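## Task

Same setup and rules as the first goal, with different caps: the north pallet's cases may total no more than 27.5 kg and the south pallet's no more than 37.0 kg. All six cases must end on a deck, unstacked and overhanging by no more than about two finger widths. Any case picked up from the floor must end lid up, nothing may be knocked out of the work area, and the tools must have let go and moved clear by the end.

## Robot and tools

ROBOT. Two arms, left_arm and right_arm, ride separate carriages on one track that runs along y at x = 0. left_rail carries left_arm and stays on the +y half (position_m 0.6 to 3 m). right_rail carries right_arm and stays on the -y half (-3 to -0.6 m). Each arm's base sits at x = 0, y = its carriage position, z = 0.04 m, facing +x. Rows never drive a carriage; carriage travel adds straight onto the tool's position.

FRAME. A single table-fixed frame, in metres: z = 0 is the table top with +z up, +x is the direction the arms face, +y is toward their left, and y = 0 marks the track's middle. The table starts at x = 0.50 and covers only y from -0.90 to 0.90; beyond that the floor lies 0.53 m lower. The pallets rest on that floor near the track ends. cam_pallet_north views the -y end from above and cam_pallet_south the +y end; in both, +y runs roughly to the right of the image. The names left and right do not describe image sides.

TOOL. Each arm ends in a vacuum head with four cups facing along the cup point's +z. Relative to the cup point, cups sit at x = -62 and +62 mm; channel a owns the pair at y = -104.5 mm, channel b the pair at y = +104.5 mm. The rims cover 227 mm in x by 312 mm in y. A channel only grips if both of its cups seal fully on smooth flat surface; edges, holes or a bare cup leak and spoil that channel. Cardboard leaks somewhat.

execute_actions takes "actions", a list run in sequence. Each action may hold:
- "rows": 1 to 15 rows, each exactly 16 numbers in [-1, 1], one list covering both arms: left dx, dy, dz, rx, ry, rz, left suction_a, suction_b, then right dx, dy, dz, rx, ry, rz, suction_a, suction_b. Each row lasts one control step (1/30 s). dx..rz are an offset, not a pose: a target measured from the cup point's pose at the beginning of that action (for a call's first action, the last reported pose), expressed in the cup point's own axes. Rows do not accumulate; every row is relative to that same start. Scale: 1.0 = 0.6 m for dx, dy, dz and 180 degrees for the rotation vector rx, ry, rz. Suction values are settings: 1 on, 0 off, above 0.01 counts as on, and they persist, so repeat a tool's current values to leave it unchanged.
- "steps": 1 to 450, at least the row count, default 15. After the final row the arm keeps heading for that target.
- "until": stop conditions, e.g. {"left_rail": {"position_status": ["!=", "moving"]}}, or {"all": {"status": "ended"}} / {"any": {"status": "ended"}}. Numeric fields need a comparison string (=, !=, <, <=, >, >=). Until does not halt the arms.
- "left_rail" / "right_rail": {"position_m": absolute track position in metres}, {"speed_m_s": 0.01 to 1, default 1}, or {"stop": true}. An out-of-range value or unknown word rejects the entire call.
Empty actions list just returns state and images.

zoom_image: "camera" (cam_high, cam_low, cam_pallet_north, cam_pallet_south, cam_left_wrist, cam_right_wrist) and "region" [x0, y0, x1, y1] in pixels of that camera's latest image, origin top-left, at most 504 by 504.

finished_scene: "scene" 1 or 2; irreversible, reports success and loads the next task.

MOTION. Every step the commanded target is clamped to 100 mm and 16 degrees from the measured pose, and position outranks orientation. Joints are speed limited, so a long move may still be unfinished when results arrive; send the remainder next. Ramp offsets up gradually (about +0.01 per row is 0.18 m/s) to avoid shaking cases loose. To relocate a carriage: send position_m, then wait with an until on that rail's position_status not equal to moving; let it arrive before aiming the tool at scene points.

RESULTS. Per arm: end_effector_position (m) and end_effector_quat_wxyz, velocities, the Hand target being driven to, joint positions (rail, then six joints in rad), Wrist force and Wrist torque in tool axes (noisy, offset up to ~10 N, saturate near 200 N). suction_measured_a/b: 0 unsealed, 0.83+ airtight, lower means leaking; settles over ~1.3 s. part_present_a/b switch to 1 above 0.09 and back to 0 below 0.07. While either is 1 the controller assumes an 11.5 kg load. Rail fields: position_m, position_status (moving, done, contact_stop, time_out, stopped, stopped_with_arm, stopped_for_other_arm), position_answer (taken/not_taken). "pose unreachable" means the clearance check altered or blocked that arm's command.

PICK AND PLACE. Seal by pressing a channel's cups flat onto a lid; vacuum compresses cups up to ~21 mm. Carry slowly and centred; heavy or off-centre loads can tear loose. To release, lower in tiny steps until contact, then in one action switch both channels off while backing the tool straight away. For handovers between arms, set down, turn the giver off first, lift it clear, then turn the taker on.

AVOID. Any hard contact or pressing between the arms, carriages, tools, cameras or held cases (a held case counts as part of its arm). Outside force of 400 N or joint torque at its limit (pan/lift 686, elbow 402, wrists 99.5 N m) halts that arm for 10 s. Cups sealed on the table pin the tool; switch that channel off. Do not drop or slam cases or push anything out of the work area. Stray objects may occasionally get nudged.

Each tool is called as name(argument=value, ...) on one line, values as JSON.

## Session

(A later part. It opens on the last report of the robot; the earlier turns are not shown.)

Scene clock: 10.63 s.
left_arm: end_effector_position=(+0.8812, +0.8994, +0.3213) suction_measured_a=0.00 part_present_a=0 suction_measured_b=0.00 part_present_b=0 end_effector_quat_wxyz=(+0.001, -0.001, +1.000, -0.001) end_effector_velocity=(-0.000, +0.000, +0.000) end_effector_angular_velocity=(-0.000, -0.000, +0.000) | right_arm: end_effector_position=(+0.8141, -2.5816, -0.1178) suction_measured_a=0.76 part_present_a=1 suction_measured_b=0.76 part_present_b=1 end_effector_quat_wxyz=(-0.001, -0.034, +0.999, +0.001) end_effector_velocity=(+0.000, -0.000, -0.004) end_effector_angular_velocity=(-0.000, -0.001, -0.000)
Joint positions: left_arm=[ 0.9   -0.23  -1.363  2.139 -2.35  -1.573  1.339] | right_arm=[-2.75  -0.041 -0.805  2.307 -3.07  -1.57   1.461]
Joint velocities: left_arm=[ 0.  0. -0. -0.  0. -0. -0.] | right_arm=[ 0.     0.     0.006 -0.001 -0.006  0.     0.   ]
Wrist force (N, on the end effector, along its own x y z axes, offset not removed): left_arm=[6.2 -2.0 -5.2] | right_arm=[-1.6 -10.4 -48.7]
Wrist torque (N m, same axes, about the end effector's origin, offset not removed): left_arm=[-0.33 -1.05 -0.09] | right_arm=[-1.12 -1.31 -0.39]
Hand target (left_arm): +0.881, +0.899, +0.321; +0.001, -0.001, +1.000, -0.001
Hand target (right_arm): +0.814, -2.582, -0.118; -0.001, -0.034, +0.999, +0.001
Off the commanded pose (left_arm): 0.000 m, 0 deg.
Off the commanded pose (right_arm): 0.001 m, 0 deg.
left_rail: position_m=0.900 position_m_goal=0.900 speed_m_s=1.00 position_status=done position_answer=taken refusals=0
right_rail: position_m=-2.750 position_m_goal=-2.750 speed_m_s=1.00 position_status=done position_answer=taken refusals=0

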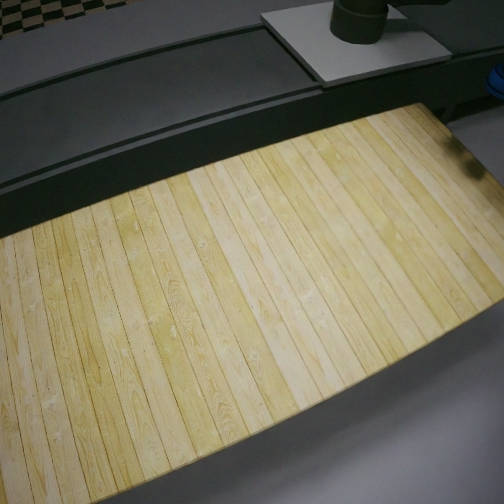

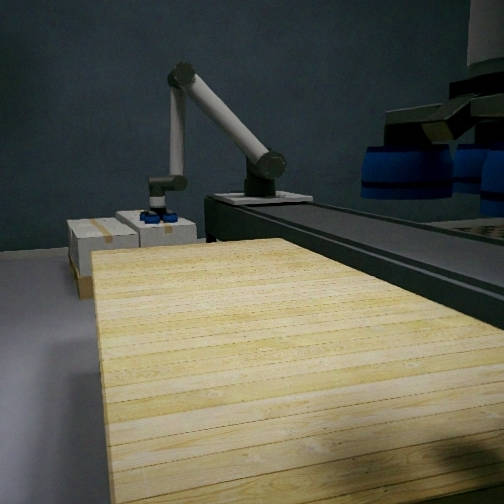

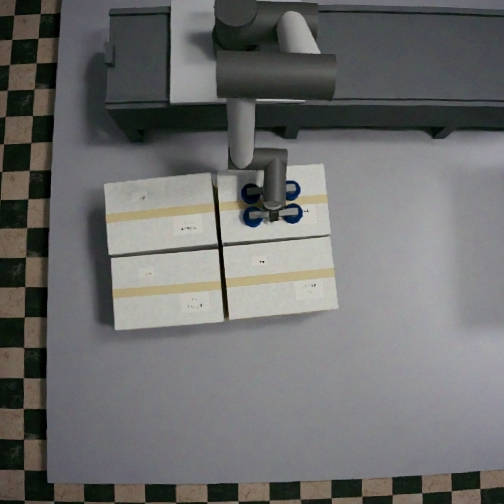

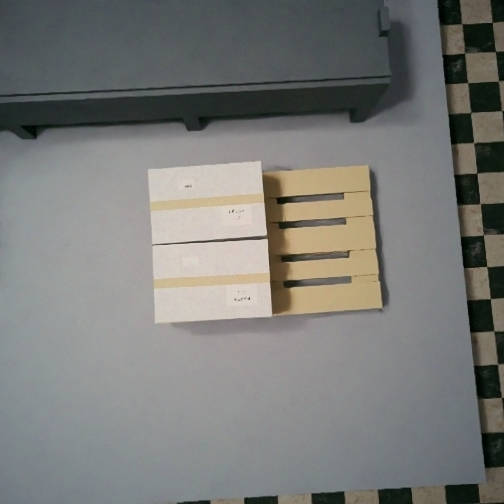

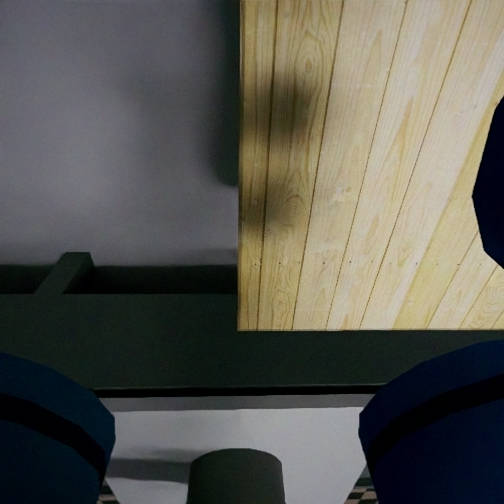

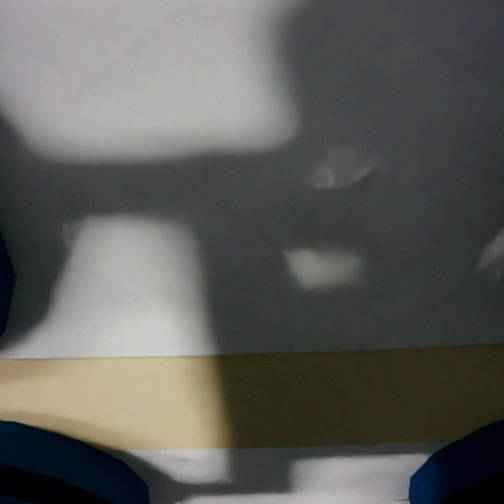

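execute_actions(actions=[{"rows":[[0,0,0,0,0,0,0,0,0,0,-0.01,0,0,0,1,1],[0,0,0,0,0,0,0,0,0,0,-0.02,0,0,0,1,1],[0,0,0,0,0,0,0,0,0,0,-0.04,0,0,0,1,1],[0,0,0,0,0,0,0,0,0,0,-0.06,0,0,0,1,1],[0,0,0,0,0,0,0,0,0,0,-0.09,0,0,0,1,1],[0,0,0,0,0,0,0,0,0,0,-0.12,0,0,0,1,1],[0,0,0,0,0,0,0,0,0,0,-0.16,0,0,0,1,1],[0,0,0,0,0,0,0,0,0,0,-0.2,0,0,0,1,1],[0,0,0,0,0,0,0,0,0,0,-0.24,0,0,0,1,1],[0,0,0,0,0,0,0,0,0,0,-0.28,0,0,0,1,1],[0,0,0,0,0,0,0,0,0,0,-0.32,0,0,0,1,1],[0,0,0,0,0,0,0,0,0,0,-0.36,0,0,0,1,1],[0,0,0,0,0,0,0,0,0,0,-0.4,0,0,0,1,1],[0,0,0,0,0,0,0,0,0,0,-0.44,0,0,0,1,1],[0,0,0,0,0,0,0,0,0,0,-0.7,0,0,0,1,1]],"steps":24},{"right_rail":{"position_m":-0.6},"steps":14},{"rows":[[0,0,0,0,0,0,0,0,-0.01,0.02,0,0,0,0,1,1],[0,0,0,0,0,0,0,0,-0.02,0.05,0,0,0,0,1,1],[0,0,0,0,0,0,0,0,-0.03,0.08,0,0,0,0,1,1],[0,0,0,0,0,0,0,0,-0.04,0.12,0,0,0,0.005,1,1],[0,0,0,0,0,0,0,0,-0.05,0.16,0,0,0,0.005,1,1],[0,0,0,0,0,0,0,0,-0.06,0.2,0,0,0,0.01,1,1],[0,0,0,0,0,0,0,0,-0.07,0.24,0,0,0,0.01,1,1],[0,0,0,0,0,0,0,0,-0.08,0.28,0,0,0,0.015,1,1],[0,0,0,0,0,0,0,0,-0.09,0.32,0,0,0,0.015,1,1],[0,0,0,0,0,0,0,0,-0.1,0.36,0,0,0,0.015,1,1],[0,0,0,0,0,0,0,0,-0.1,0.4,0,0,0,0.015,1,1],[0,0,0,0,0,0,0,0,-0.1,0.44,0,0,0,0.015,1,1],[0,0,0,0,0,0,0,0,-0.1,0.48,0,0,0,0.015,1,1],[0,0,0,0,0,0,0,0,-0.1,0.52,0,0,0,0.015,1,1],[0,0,0,0,0,0,0,0,-0.1,0.55,0,0,0,0.015,1,1]],"steps":90,"until":{"all":{"status":"ended"}}},{"rows":[[0,0,0,0,0,0,0,0,0,0,0.01,0,0,0,1,1],[0,0,0,0,0,0,0,0,0,0,0.02,0,0,0,1,1],[0,0,0,0,0,0,0,0,0,0,0.03,0,0,0,1,1],[0,0,0,0,0,0,0,0,0,0,0.04,0,0,0,1,1],[0,0,0,0,0,0,0,0,0,0,0.05,0,0,0,1,1]],"steps":12}])

zoom_image(camera="cam_low", region=[150, 240, 400, 340])

Scene clock: 18.03 s.
left_arm: end_effector_position=(+0.8812, +0.8994, +0.3213) suction_measured_a=0.00 part_present_a=0 suction_measured_b=0.00 part_present_b=0 end_effector_quat_wxyz=(+0.001, -0.001, +1.000, -0.001) end_effector_velocity=(+0.000, +0.000, -0.000) end_effector_angular_velocity=(+0.000, +0.000, -0.000) | right_arm: end_effector_position=(+0.8517, -0.0986, +0.2719) suction_measured_a=0.94 part_present_a=1 suction_measured_b=0.94 part_present_b=1 end_effector_quat_wxyz=(-0.001, -0.011, +1.000, +0.000) end_effector_velocity=(+0.002, +0.001, -0.014) end_effector_angular_velocity=(+0.001, -0.003, +0.000)
Joint positions: left_arm=[ 0.9   -0.23  -1.363  2.139 -2.35  -1.573  1.339] | right_arm=[-0.6    0.327 -1.213  2.014 -2.369 -1.57   1.876]
Joint velocities: left_arm=[ 0.  0.  0. -0.  0.  0.  0.] | right_arm=[ 0.     0.     0.014  0.006 -0.023  0.    -0.   ]
Wrist force (N, on the end effector, along its own x y z axes, offset not removed): left_arm=[4.8 0.9 -2.2] | right_arm=[-1.0 6.2 -45.2]
Wrist torque (N m, same axes, about the end effector's origin, offset not removed): left_arm=[0.01 -0.78 -0.19] | right_arm=[-0.98 -1.02 -0.60]
Hand target (left_arm): +0.881, +0.899, +0.321; +0.001, -0.001, +1.000, -0.001
Hand target (right_arm): +0.852, -0.099, +0.271; -0.001, -0.011, +1.000, +0.000
Off the commanded pose (left_arm): 0.000 m, 0 deg.
Off the commanded pose (right_arm): 0.001 m, 0 deg.
left_rail: position_m=0.900 position_m_goal=0.900 speed_m_s=1.00 position_status=done position_answer=taken refusals=0
right_rail: position_m=-0.600 position_m_goal=-0.600 speed_m_s=1.00 position_status=done position_answer=taken refusals=0

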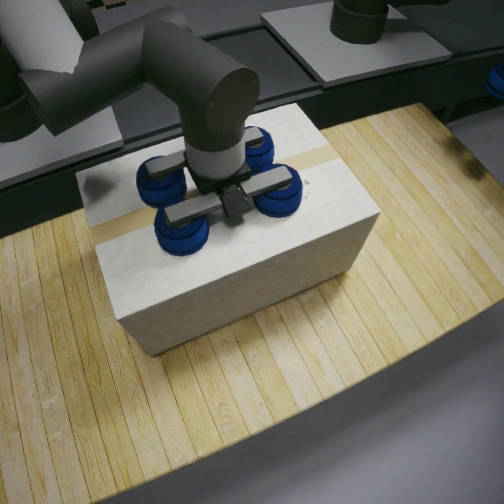

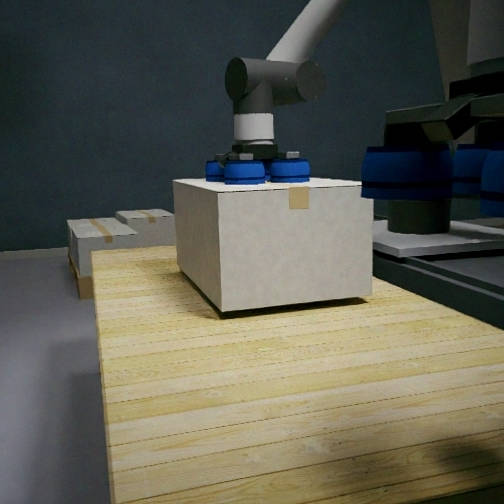

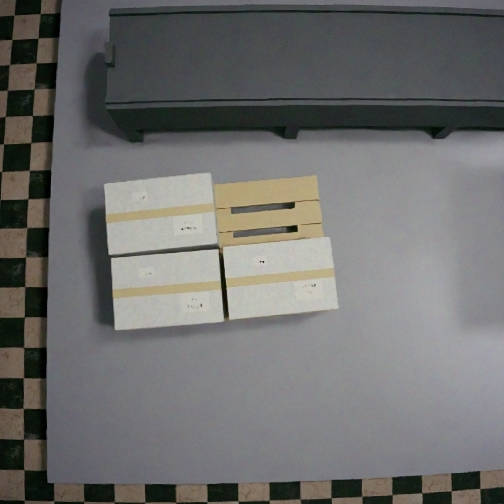

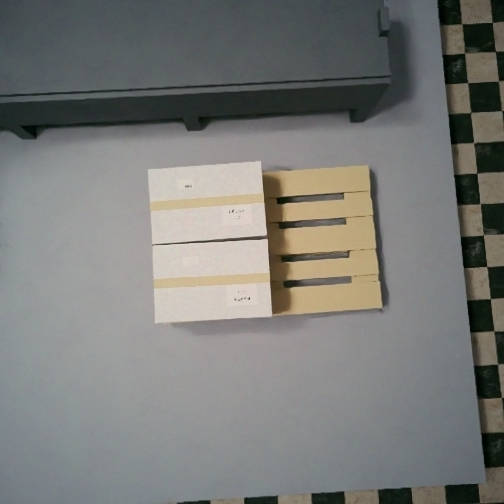

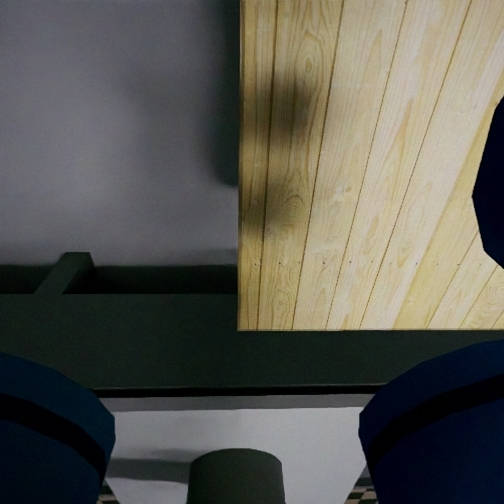

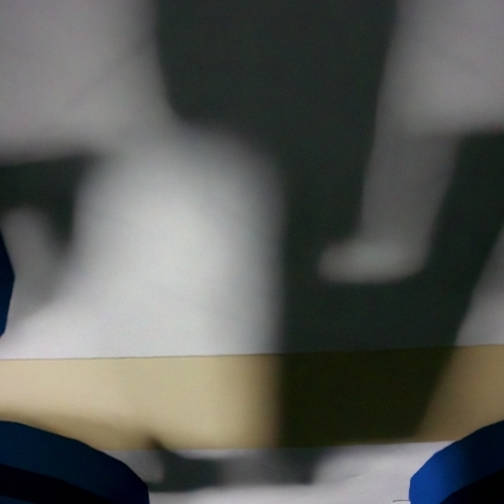

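Region (150, 240, 400, 340) of cam_low's 504x504 image, scaled by 2.016, with more detail than that image has; it fills the top 202 rows of this view, and the rest is white.

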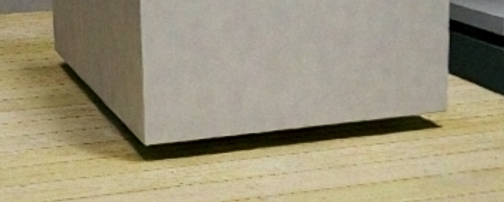

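execute_actions(actions=[{"rows":[[0,0,0,0,0,0,0,0,0,0,0.007,0,0,0,1,1],[0,0,0,0,0,0,0,0,0,0,0.014,0,0,0,1,1],[0,0,0,0,0,0,0,0,0,0,0.02,0,0,0,1,1]],"steps":11}])

zoom_image(camera="cam_low", region=[190, 280, 290, 340])

Scene clock: 19.10 s.
left_arm: end_effector_position=(+0.8812, +0.8994, +0.3213) suction_measured_a=0.00 part_present_a=0 suction_measured_b=0.00 part_present_b=0 end_effector_quat_wxyz=(+0.001, -0.001, +1.000, -0.001) end_effector_velocity=(-0.000, +0.000, +0.000) end_effector_angular_velocity=(-0.000, -0.000, +0.000) | right_arm: end_effector_position=(+0.8517, -0.0986, +0.2602) suction_measured_a=0.94 part_present_a=1 suction_measured_b=0.94 part_present_b=1 end_effector_quat_wxyz=(-0.001, -0.011, +1.000, +0.000) end_effector_velocity=(+0.000, +0.000, -0.004) end_effector_angular_velocity=(+0.000, -0.001, +0.000)
Joint positions: left_arm=[ 0.9   -0.23  -1.363  2.139 -2.35  -1.573  1.339] | right_arm=[-0.6    0.327 -1.202  2.02  -2.386 -1.57   1.876]
Joint velocities: left_arm=[ 0.  0. -0.  0. -0. -0. -0.] | right_arm=[ 0.     0.     0.004  0.002 -0.007  0.    -0.   ]
Wrist force (N, on the end effector, along its own x y z axes, offset not removed): left_arm=[6.8 1.1 -2.9] | right_arm=[1.1 1.5 -50.8]
Wrist torque (N m, same axes, about the end effector's origin, offset not removed): left_arm=[0.05 -0.94 -0.10] | right_arm=[-1.67 -1.06 -0.69]
Hand target (left_arm): +0.881, +0.899, +0.321; +0.001, -0.001, +1.000, -0.001
Hand target (right_arm): +0.852, -0.099, +0.260; -0.001, -0.011, +1.000, +0.000
Off the commanded pose (left_arm): 0.000 m, 0 deg.
Off the commanded pose (right_arm): 0.000 m, 0 deg.
left_rail: position_m=0.900 position_m_goal=0.900 speed_m_s=1.00 position_status=done position_answer=taken refusals=0
right_rail: position_m=-0.600 position_m_goal=-0.600 speed_m_s=1.00 position_status=done position_answer=taken refusals=0

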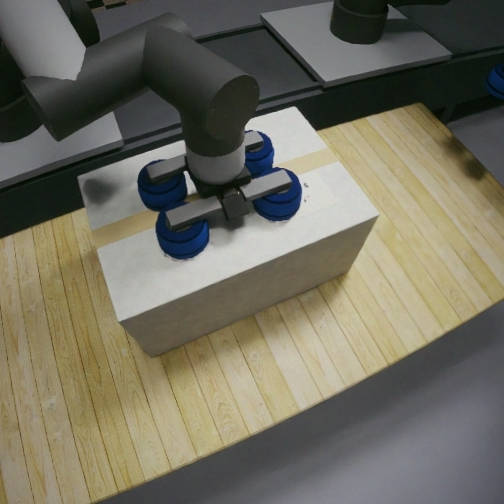

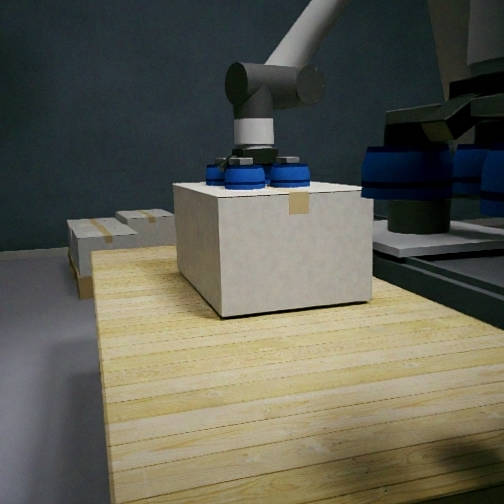

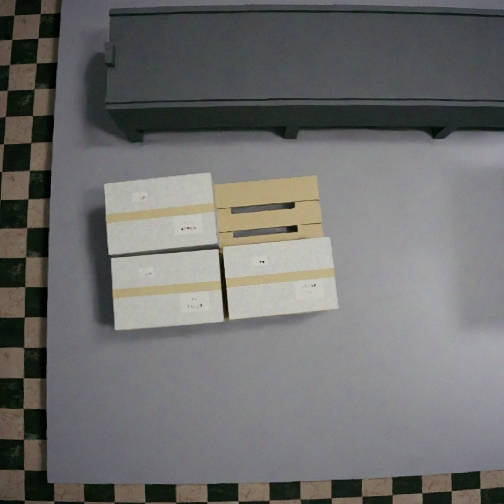

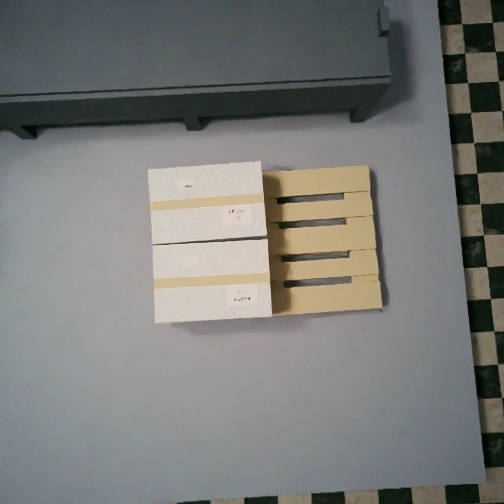

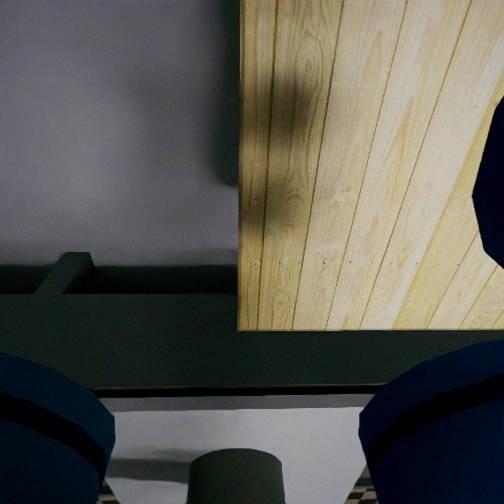

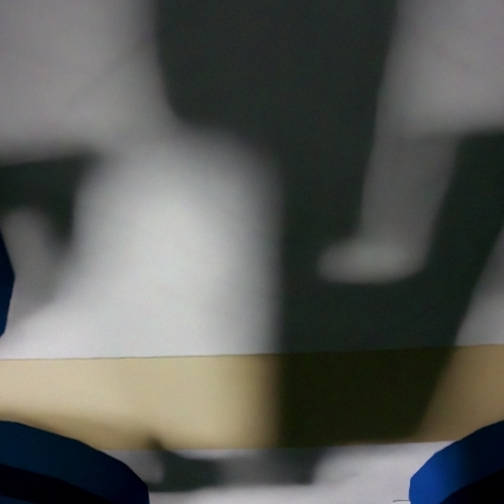

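Region (190, 280, 290, 340) of cam_low's 504x504 image, scaled by 5.040, with more detail than that image has; it fills the top 302 rows of this view, and the rest is white.

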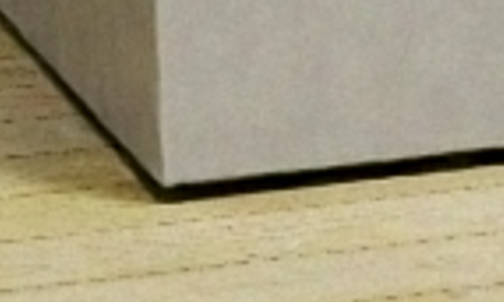

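execute_actions(actions=[{"rows":[[0,0,-0.06,0,0,0,0,0,0,0,0.003,0,0,0,1,1],[0,0,-0.06,0,0,0,0,0,0,0,0.005,0,0,0,1,1]],"steps":8},{"rows":[[0,0,0,0,0,0,0,0,0,0,-0.03,0,0,0,0,0],[0,0,0,0,0,0,0,0,0,0,-0.06,0,0,0,0,0],[0,0,0,0,0,0,0,0,0,0,-0.1,0,0,0,0,0],[0,0,0,0,0,0,0,0,0,0,-0.16,0,0,0,0,0]],"steps":14},{"right_rail":{"position_m":-3.0},"steps":28},{"left_rail":{"position_m":0.6},"rows":[[0.048,-0.563,0,0,0,0,0,0,-0.6,-0.107,0.3,0,0,-0.015,0,0]],"steps":30},{"rows":[[0,-0.6,0,0,0,-0.007,0,0,0,0,0.2,0,0,0,0,0]],"steps":30},{"rows":[[0,0,0.04,0,0,0,0,0,0,0,0.17,0,0,0,0,0],[0,0,0.08,0,0,0,0,0,0,0,0.17,0,0,0,0,0],[0,0,0.11,0,0,0,0,0,0,0,0.17,0,0,0,0,0],[0,0,0.12,0,0,0,0,0,0,0,0.17,0,0,0,0,0],[0,0,0.13,0,0,0,0,0,0,0,0.17,0,0,0,0,0],[0,0,0.14,0,0,0,0,0,0,0,0.17,0,0,0,0,0],[0,0,0.15,0,0,0,1,1,0,0,0.17,0,0,0,0,0]],"steps":20}])

zoom_image(camera="cam_pallet_north", region=[200, 215, 360, 335])

Scene clock: 25.60 s.
left_arm: end_effector_position=(+0.8517, -0.0982, +0.2654) suction_measured_a=0.94 part_present_a=1 suction_measured_b=0.94 part_present_b=1 end_effector_quat_wxyz=(+0.001, -0.012, +1.000, -0.002) end_effector_velocity=(-0.000, +0.000, -0.003) end_effector_angular_velocity=(+0.001, +0.001, -0.001) | right_arm: end_effector_position=(+1.2115, -2.5554, -0.0484) suction_measured_a=0.01 part_present_a=0 suction_measured_b=0.01 part_present_b=0 end_effector_quat_wxyz=(-0.001, -0.034, +0.999, +0.000) end_effector_velocity=(+0.000, +0.000, -0.000) end_effector_angular_velocity=(-0.000, -0.000, +0.000)
Joint positions: left_arm=[ 0.6   -0.87  -1.106  1.85  -2.32  -1.572  0.678] | right_arm=[-3.     0.195 -0.679  1.592 -2.482 -1.57   1.697]
Joint velocities: left_arm=[ 0.    -0.     0.002  0.001 -0.002 -0.     0.001] | right_arm=[ 0.     0.     0.001 -0.001 -0.    -0.     0.   ]
Wrist force (N, on the end effector, along its own x y z axes, offset not removed): left_arm=[2.9 -3.0 -47.5] | right_arm=[-2.8 1.9 -2.5]
Wrist torque (N m, same axes, about the end effector's origin, offset not removed): left_arm=[-2.65 -1.30 -0.21] | right_arm=[0.03 -0.06 -0.60]
Hand target (left_arm): +0.852, -0.098, +0.265; +0.001, -0.012, +1.000, -0.002
Hand target (right_arm): +1.212, -2.555, -0.049; -0.001, -0.034, +0.999, +0.000
Off the commanded pose (left_arm): 0.000 m, 0 deg.
Off the commanded pose (right_arm): 0.000 m, 0 deg.
left_rail: position_m=0.600 position_m_goal=0.600 speed_m_s=1.00 position_status=done position_answer=taken refusals=0
right_rail: position_m=-3.000 position_m_goal=-3.000 speed_m_s=1.00 position_status=done position_answer=taken refusals=0

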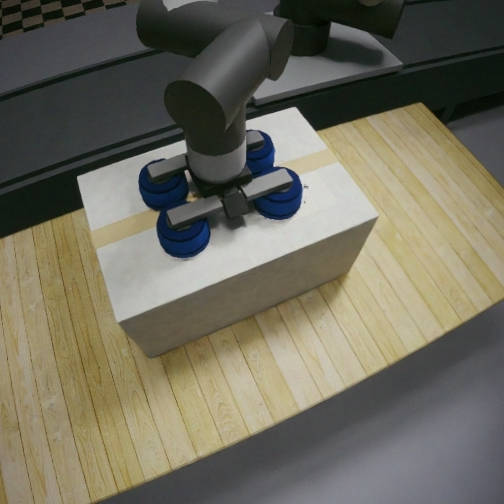

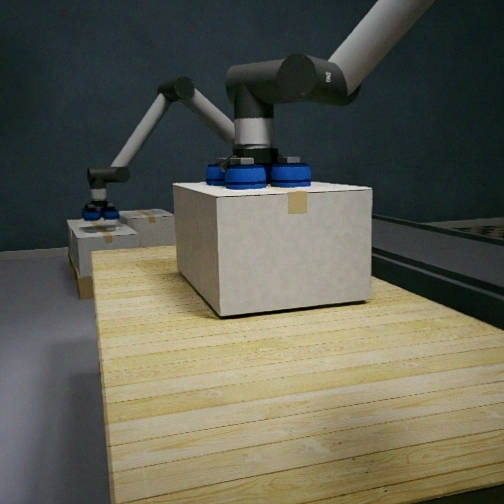

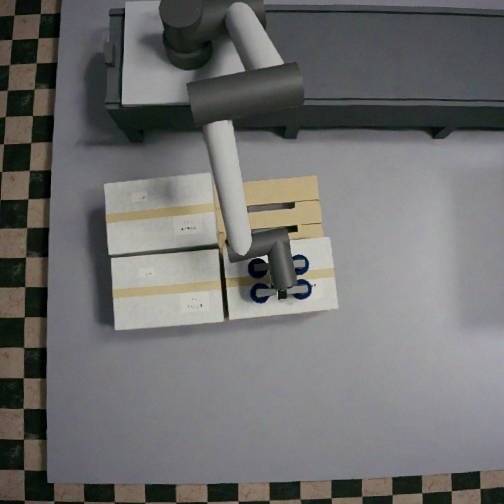

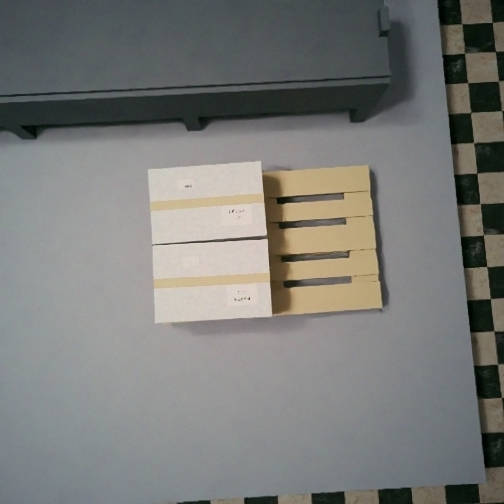

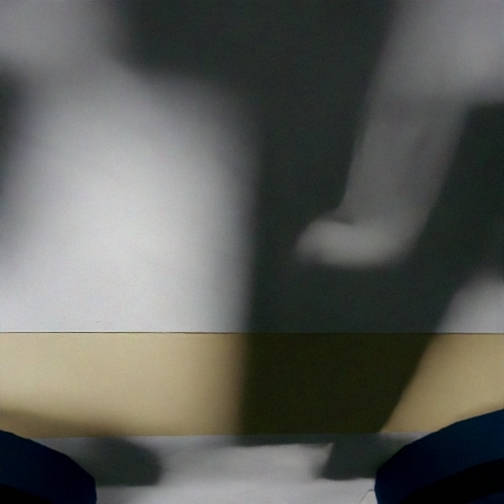

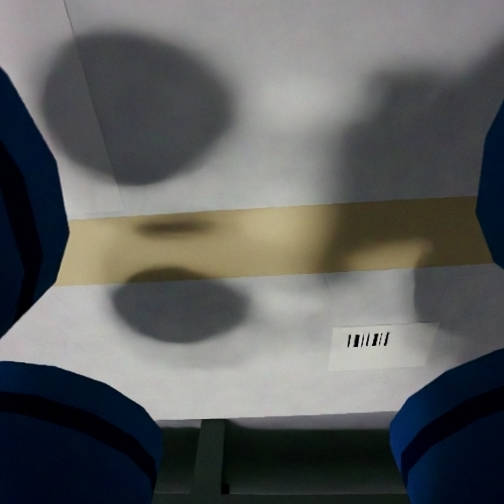

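Region (200, 215, 360, 335) of cam_pallet_north's 504x504 image, scaled by 3.150, with more detail than that image has; it fills the top 378 rows of this view, and the rest is white.

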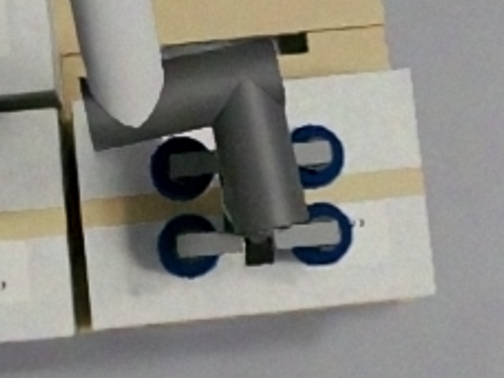

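execute_actions(actions=[{"rows":[[0,0,-0.01,0,0,0,1,1,0,0,0.02,0,0,0,0,0],[0,0,-0.02,0,0,0,1,1,0,0,0.04,0,0,0,0,0],[0,0,-0.04,0,0,0,1,1,0,0,0.06,0,0,0,0,0],[0,0,-0.06,0,0,0,1,1,0,0,0.07,0,0,0,0,0],[0,0,-0.08,0,0,0,1,1,0,0,0.08,0,0,0,1,1],[0,0,-0.1,0,0,0,1,1,0,0,0.09,0,0,0,1,1],[0,0,-0.1,0,0,0,1,1,0,0,0.102,0,0,0,1,1]],"steps":15},{"left_rail":{"position_m":3.0},"steps":1}])

Scene clock: 27.53 s.
left_arm: end_effector_position=(+0.8516, -0.0980, +0.3248) suction_measured_a=0.94 part_present_a=1 suction_measured_b=0.94 part_present_b=1 end_effector_quat_wxyz=(+0.001, -0.012, +1.000, -0.002) end_effector_velocity=(-0.000, +0.000, +0.007) end_effector_angular_velocity=(+0.002, +0.002, +0.000) | right_arm: end_effector_position=(+1.2113, -2.5555, -0.1090) suction_measured_a=0.01 part_present_a=0 suction_measured_b=0.01 part_present_b=0 end_effector_quat_wxyz=(-0.001, -0.034, +0.999, +0.000) end_effector_velocity=(+0.002, +0.000, -0.007) end_effector_angular_velocity=(+0.000, -0.002, +0.000)
Joint positions: left_arm=[ 0.6   -0.87  -1.152  1.821 -2.243 -1.572  0.678] | right_arm=[-3.     0.195 -0.622  1.586 -2.533 -1.57   1.697]
Joint velocities: left_arm=[ 0.    -0.    -0.005 -0.005  0.013  0.    -0.   ] | right_arm=[ 0.    -0.     0.008 -0.004 -0.006  0.    -0.   ]
Wrist force (N, on the end effector, along its own x y z axes, offset not removed): left_arm=[7.8 -2.5 -48.6] | right_arm=[2.6 2.6 -1.1]
Wrist torque (N m, same axes, about the end effector's origin, offset not removed): left_arm=[-2.39 -1.42 -0.10] | right_arm=[0.09 -0.72 -0.68]
Hand target (left_arm): +0.852, -0.096, +0.325; +0.001, -0.012, +1.000, -0.002
Hand target (right_arm): +1.211, -2.555, -0.110; -0.001, -0.034, +0.999, +0.000
Off the commanded pose (left_arm): 0.001 m, 0 deg.
Off the commanded pose (right_arm): 0.001 m, 0 deg.
left_rail: position_m=0.600 position_m_goal=3.000 speed_m_s=1.00 position_status=moving position_answer=taken refusals=0
right_rail: position_m=-3.000 position_m_goal=-3.000 speed_m_s=1.00 position_status=done position_answer=taken refusals=0

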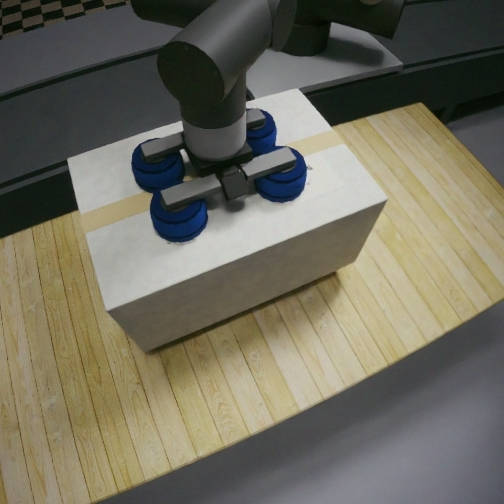

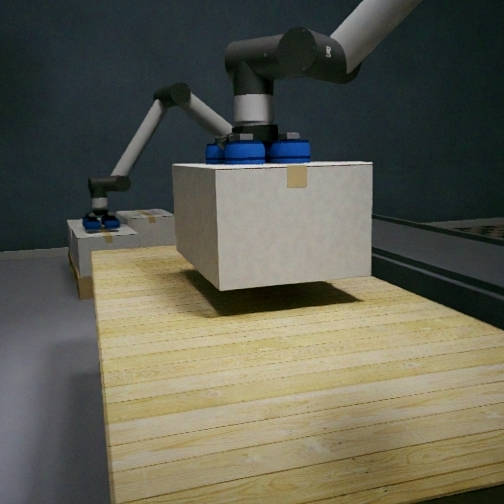

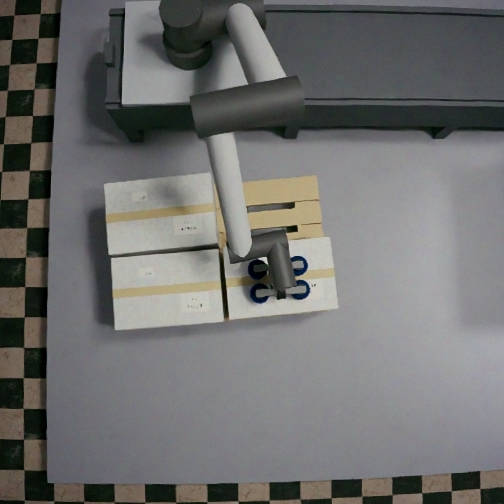

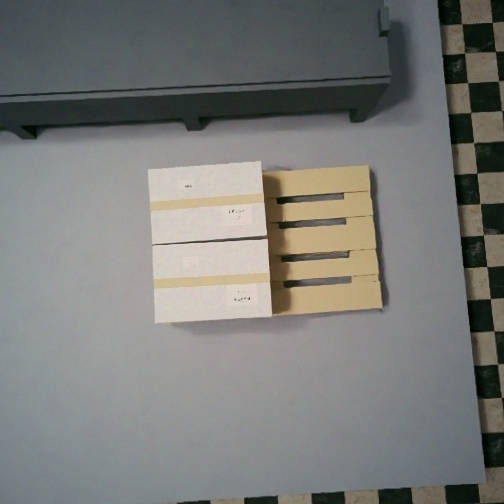

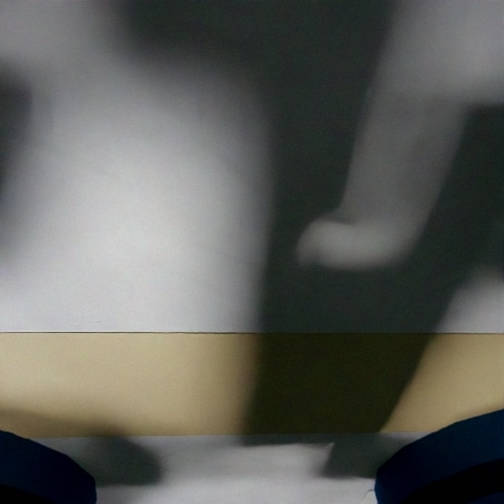

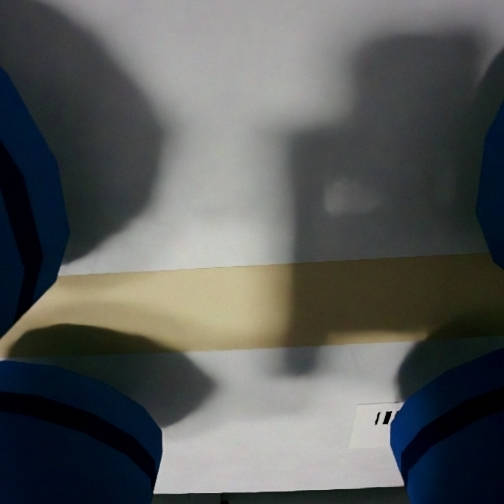

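execute_actions(actions=[{"steps":1},{"rows":[[-0.01,0.02,0,0,0,0,1,1,0,0,0.01,0,0,0,1,1],[-0.025,0.05,0,0,0,0,1,1,0,0,0.02,0,0,0,1,1],[-0.045,0.09,0,0,0,0,1,1,0,0,0.03,0,0,0,1,1],[-0.065,0.13,0,0,0,0,1,1,0,0,0.03,0,0,0,1,1],[-0.085,0.17,0,0,0,0,1,1,0,0,0.03,0,0,0,1,1],[-0.105,0.21,0,0,0,0,1,1,0,0,0.03,0,0,0,1,1],[-0.125,0.25,0,0,0,0,1,1,0,0,0.03,0,0,0,1,1],[-0.15,0.3,0,0,0,0,1,1,0,0,0.03,0,0,0,1,1],[-0.175,0.35,0,0,0,0,1,1,0,0,0.03,0,0,0,1,1],[-0.2,0.4,0,0,0,0,1,1,0,0,0.03,0,0,0,1,1],[-0.225,0.45,0,0,0,0,1,1,0,0,0.03,0,0,0,1,1],[-0.25,0.5,0,0,0,0,1,1,0,0,0.03,0,0,0,1,1],[-0.275,0.55,0,0,0,0,1,1,0,0,0.03,0,0,0,1,1],[-0.3,0.6,0,0,0,0,1,1,0,0,0.03,0,0,0,1,1],[-0.5,1.0,0,0,0,0,1,1,0,0,0.03,0,0,0,1,1]],"steps":36}])

Scene clock: 30.60 s.
left_arm: end_effector_position=(+1.1221, +2.8872, +0.3260) suction_measured_a=0.94 part_present_a=1 suction_measured_b=0.94 part_present_b=1 end_effector_quat_wxyz=(+0.003, -0.013, +1.000, -0.001) end_effector_velocity=(+0.175, +0.284, -0.000) end_effector_angular_velocity=(-0.005, +0.003, -0.008) | right_arm: end_effector_position=(+1.2114, -2.5554, -0.1275) suction_measured_a=0.01 part_present_a=0 suction_measured_b=0.01 part_present_b=0 end_effector_quat_wxyz=(-0.001, -0.034, +0.999, +0.000) end_effector_velocity=(-0.000, -0.000, -0.000) end_effector_angular_velocity=(-0.000, +0.000, +0.000)
Joint positions: left_arm=[ 3.    -0.279 -1.128  1.78  -2.228 -1.571  1.266] | right_arm=[-3.     0.195 -0.604  1.583 -2.547 -1.57   1.697]
Joint velocities: left_arm=[ 0.     0.292  0.14  -0.23   0.092 -0.007  0.299] | right_arm=[ 0. -0.  0. -0. -0.  0. -0.]
Wrist force (N, on the end effector, along its own x y z axes, offset not removed): left_arm=[-13.0 49.0 -48.1] | right_arm=[4.1 -3.4 -1.9]
Wrist torque (N m, same axes, about the end effector's origin, offset not removed): left_arm=[-5.81 -2.38 -0.60] | right_arm=[-0.52 -1.07 -0.55]
Hand target (left_arm): +1.137, +2.909, +0.326; +0.002, -0.012, +1.000, -0.001
Hand target (right_arm): +1.211, -2.555, -0.128; -0.001, -0.034, +0.999, +0.000
Off the commanded pose (left_arm): 0.026 m, 0 deg.
Off the commanded pose (right_arm): 0.000 m, 0 deg.
left_rail: position_m=3.000 position_m_goal=3.000 speed_m_s=1.00 position_status=done position_answer=taken refusals=0
right_rail: position_m=-3.000 position_m_goal=-3.000 speed_m_s=1.00 position_status=done position_answer=taken refusals=0

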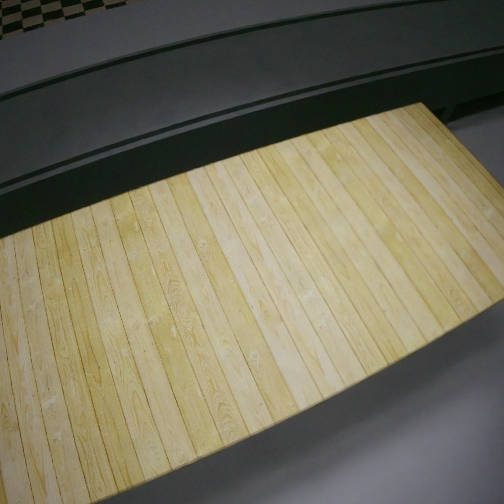

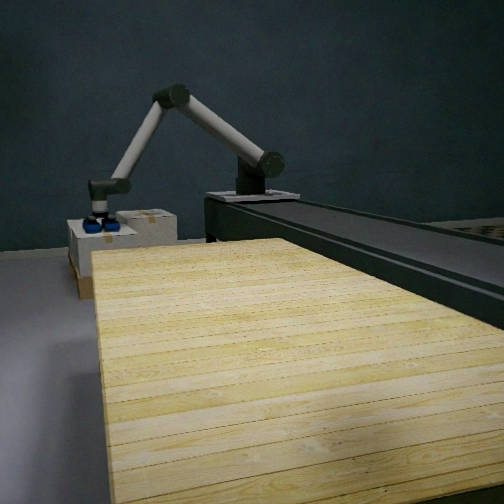

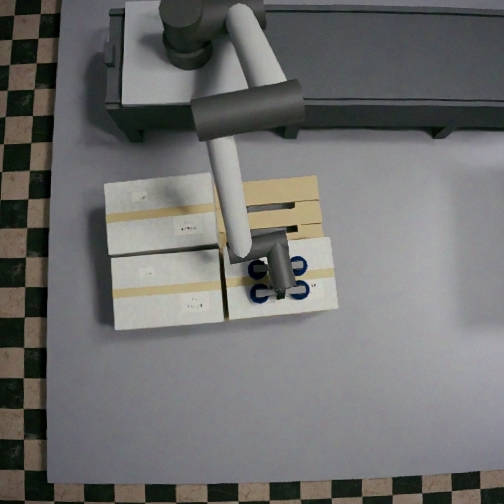

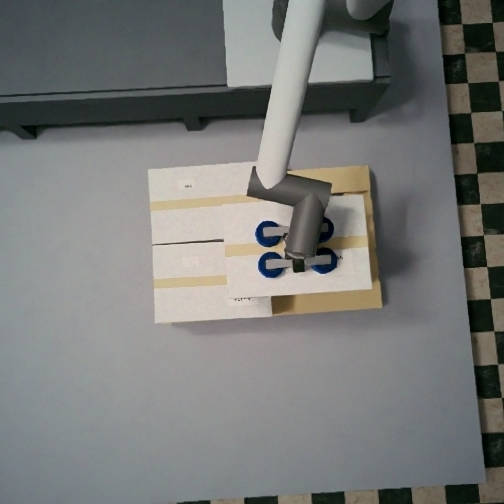

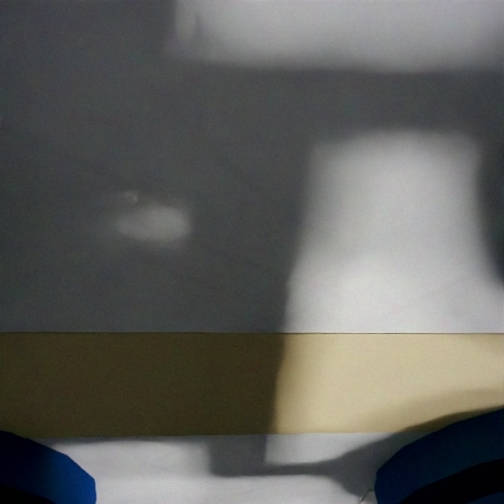

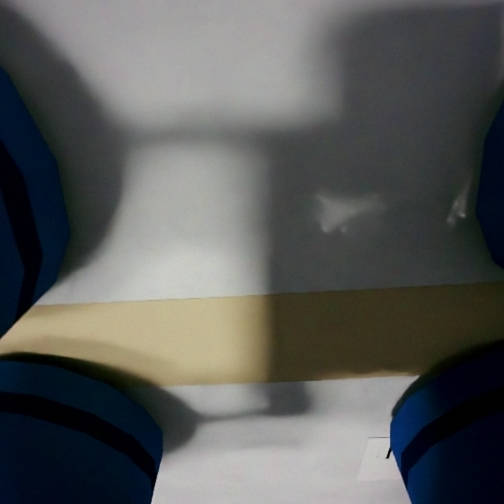

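execute_actions(actions=[{"rows":[[-0.035,0.05,0,0,0,0,1,1,0,0,0.01,0,0,0,1,1],[-0.05,0.07,0.01,0,0,0,1,1,0,0,0.02,0,0,0,1,1],[-0.065,0.1,0.03,0,0,0,1,1,0,0,0.026,0,0,0,1,1],[-0.08,0.13,0.05,0,0,0,1,1,0,0,0.026,0,0,0,1,1],[-0.1,0.16,0.07,0,0,0,1,1,0,0,0.026,0,0,0,1,1],[-0.12,0.19,0.09,0,0,0,1,1,0,0,0.026,0,0,0,1,1],[-0.14,0.22,0.11,0,0,0,1,1,0,0,0.026,0,0,0,1,1],[-0.155,0.25,0.13,0,0,0,1,1,0,0,0.026,0,0,0,1,1],[-0.17,0.28,0.15,0,0,0,1,1,0,0,0.026,0,0,0,1,1],[-0.185,0.31,0.18,0,0,0,1,1,0,0,0.026,0,0,0,1,1],[-0.196,0.334,0.21,0,0,0,1,1,0,0,0.026,0,0,0,1,1]],"steps":24}])

zoom_image(camera="cam_pallet_south", region=[200, 150, 440, 360])

Scene clock: 32.73 s.
left_arm: end_effector_position=(+1.2351, +3.0903, +0.2011) suction_measured_a=0.94 part_present_a=1 suction_measured_b=0.94 part_present_b=1 end_effector_quat_wxyz=(+0.003, -0.013, +1.000, -0.001) end_effector_velocity=(+0.007, +0.003, -0.004) end_effector_angular_velocity=(-0.000, -0.001, -0.002) | right_arm: end_effector_position=(+1.2115, -2.5555, -0.1429) suction_measured_a=0.94 part_present_a=1 suction_measured_b=0.94 part_present_b=1 end_effector_quat_wxyz=(-0.001, -0.034, +0.999, +0.000) end_effector_velocity=(-0.000, -0.000, -0.000) end_effector_angular_velocity=(-0.000, +0.000, -0.000)
Joint positions: left_arm=[ 3.    -0.09  -0.933  1.654 -2.298 -1.572  1.455] | right_arm=[-3.     0.195 -0.589  1.58  -2.56  -1.57   1.697]
Joint velocities: left_arm=[ 0.     0.003  0.009 -0.01  -0.     0.     0.005] | right_arm=[ 0.  0.  0.  0. -0.  0.  0.]
Wrist force (N, on the end effector, along its own x y z axes, offset not removed): left_arm=[7.1 -1.6 -46.2] | right_arm=[-0.2 5.7 -62.6]
Wrist torque (N m, same axes, about the end effector's origin, offset not removed): left_arm=[-2.47 -1.60 -0.22] | right_arm=[3.96 -1.30 -0.40]
Hand target (left_arm): +1.235, +3.091, +0.201; +0.003, -0.013, +1.000, -0.001
Hand target (right_arm): +1.211, -2.555, -0.143; -0.001, -0.034, +0.999, +0.000
Off the commanded pose (left_arm): 0.001 m, 0 deg.
Off the commanded pose (right_arm): 0.000 m, 0 deg.
left_rail: position_m=3.000 position_m_goal=3.000 speed_m_s=1.00 position_status=done position_answer=taken refusals=0
right_rail: position_m=-3.000 position_m_goal=-3.000 speed_m_s=1.00 position_status=done position_answer=taken refusals=0

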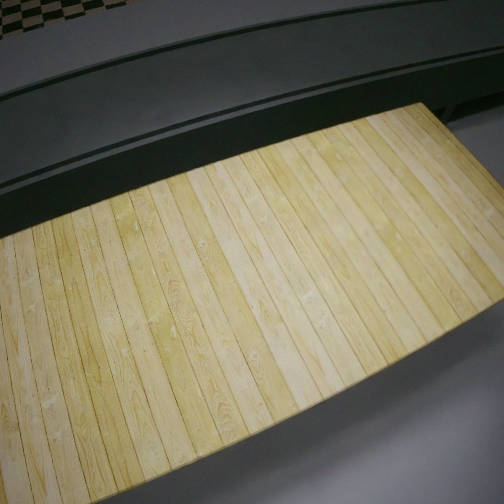

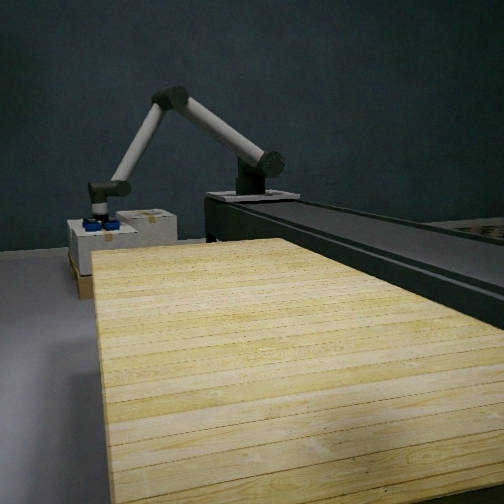

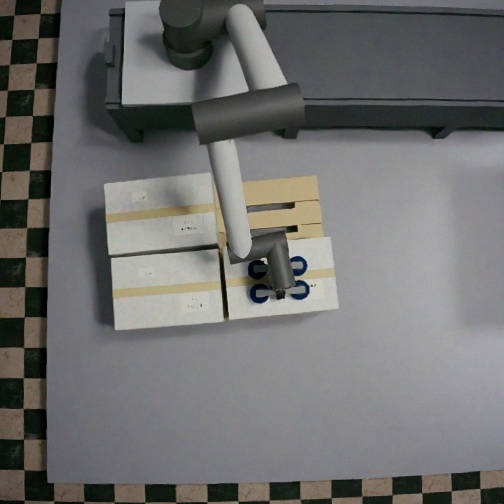

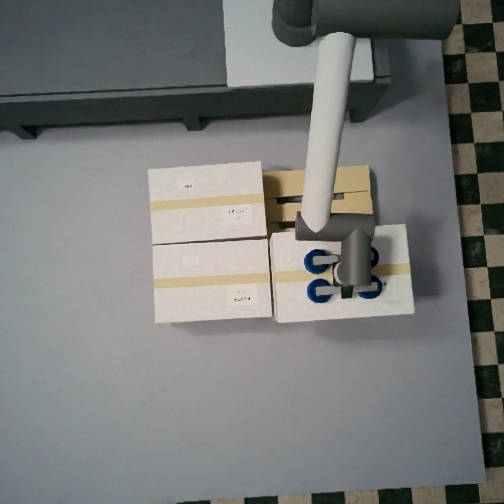

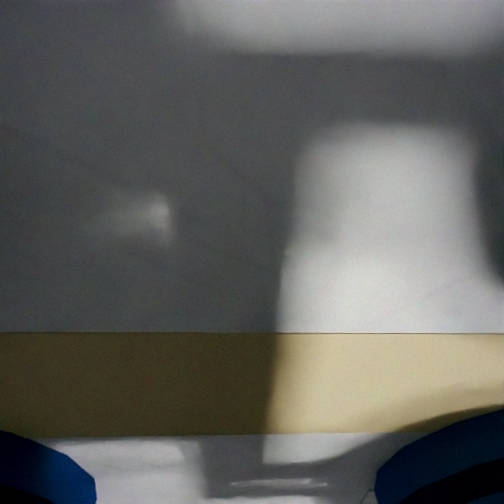

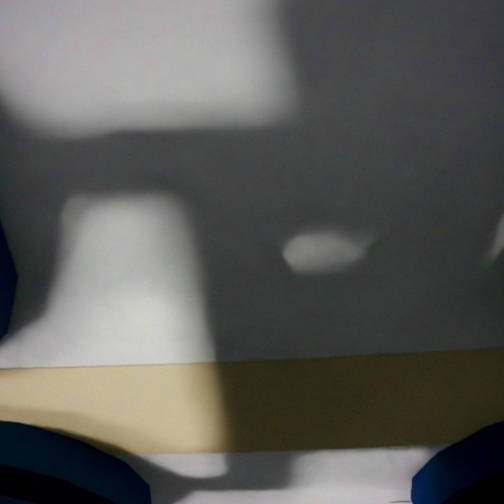

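Region (200, 150, 440, 360) of cam_pallet_south's 504x504 image, scaled by 2.100, with more detail than that image has; it fills the top 441 rows of this view, and the rest is white.

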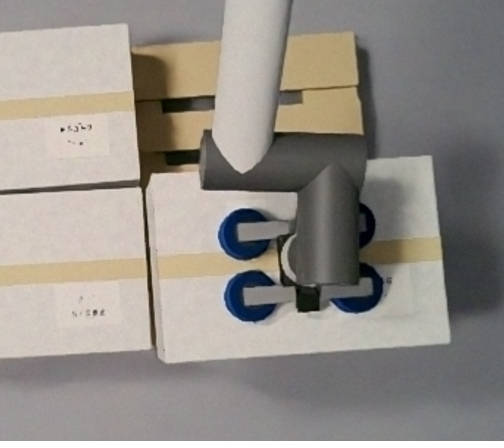

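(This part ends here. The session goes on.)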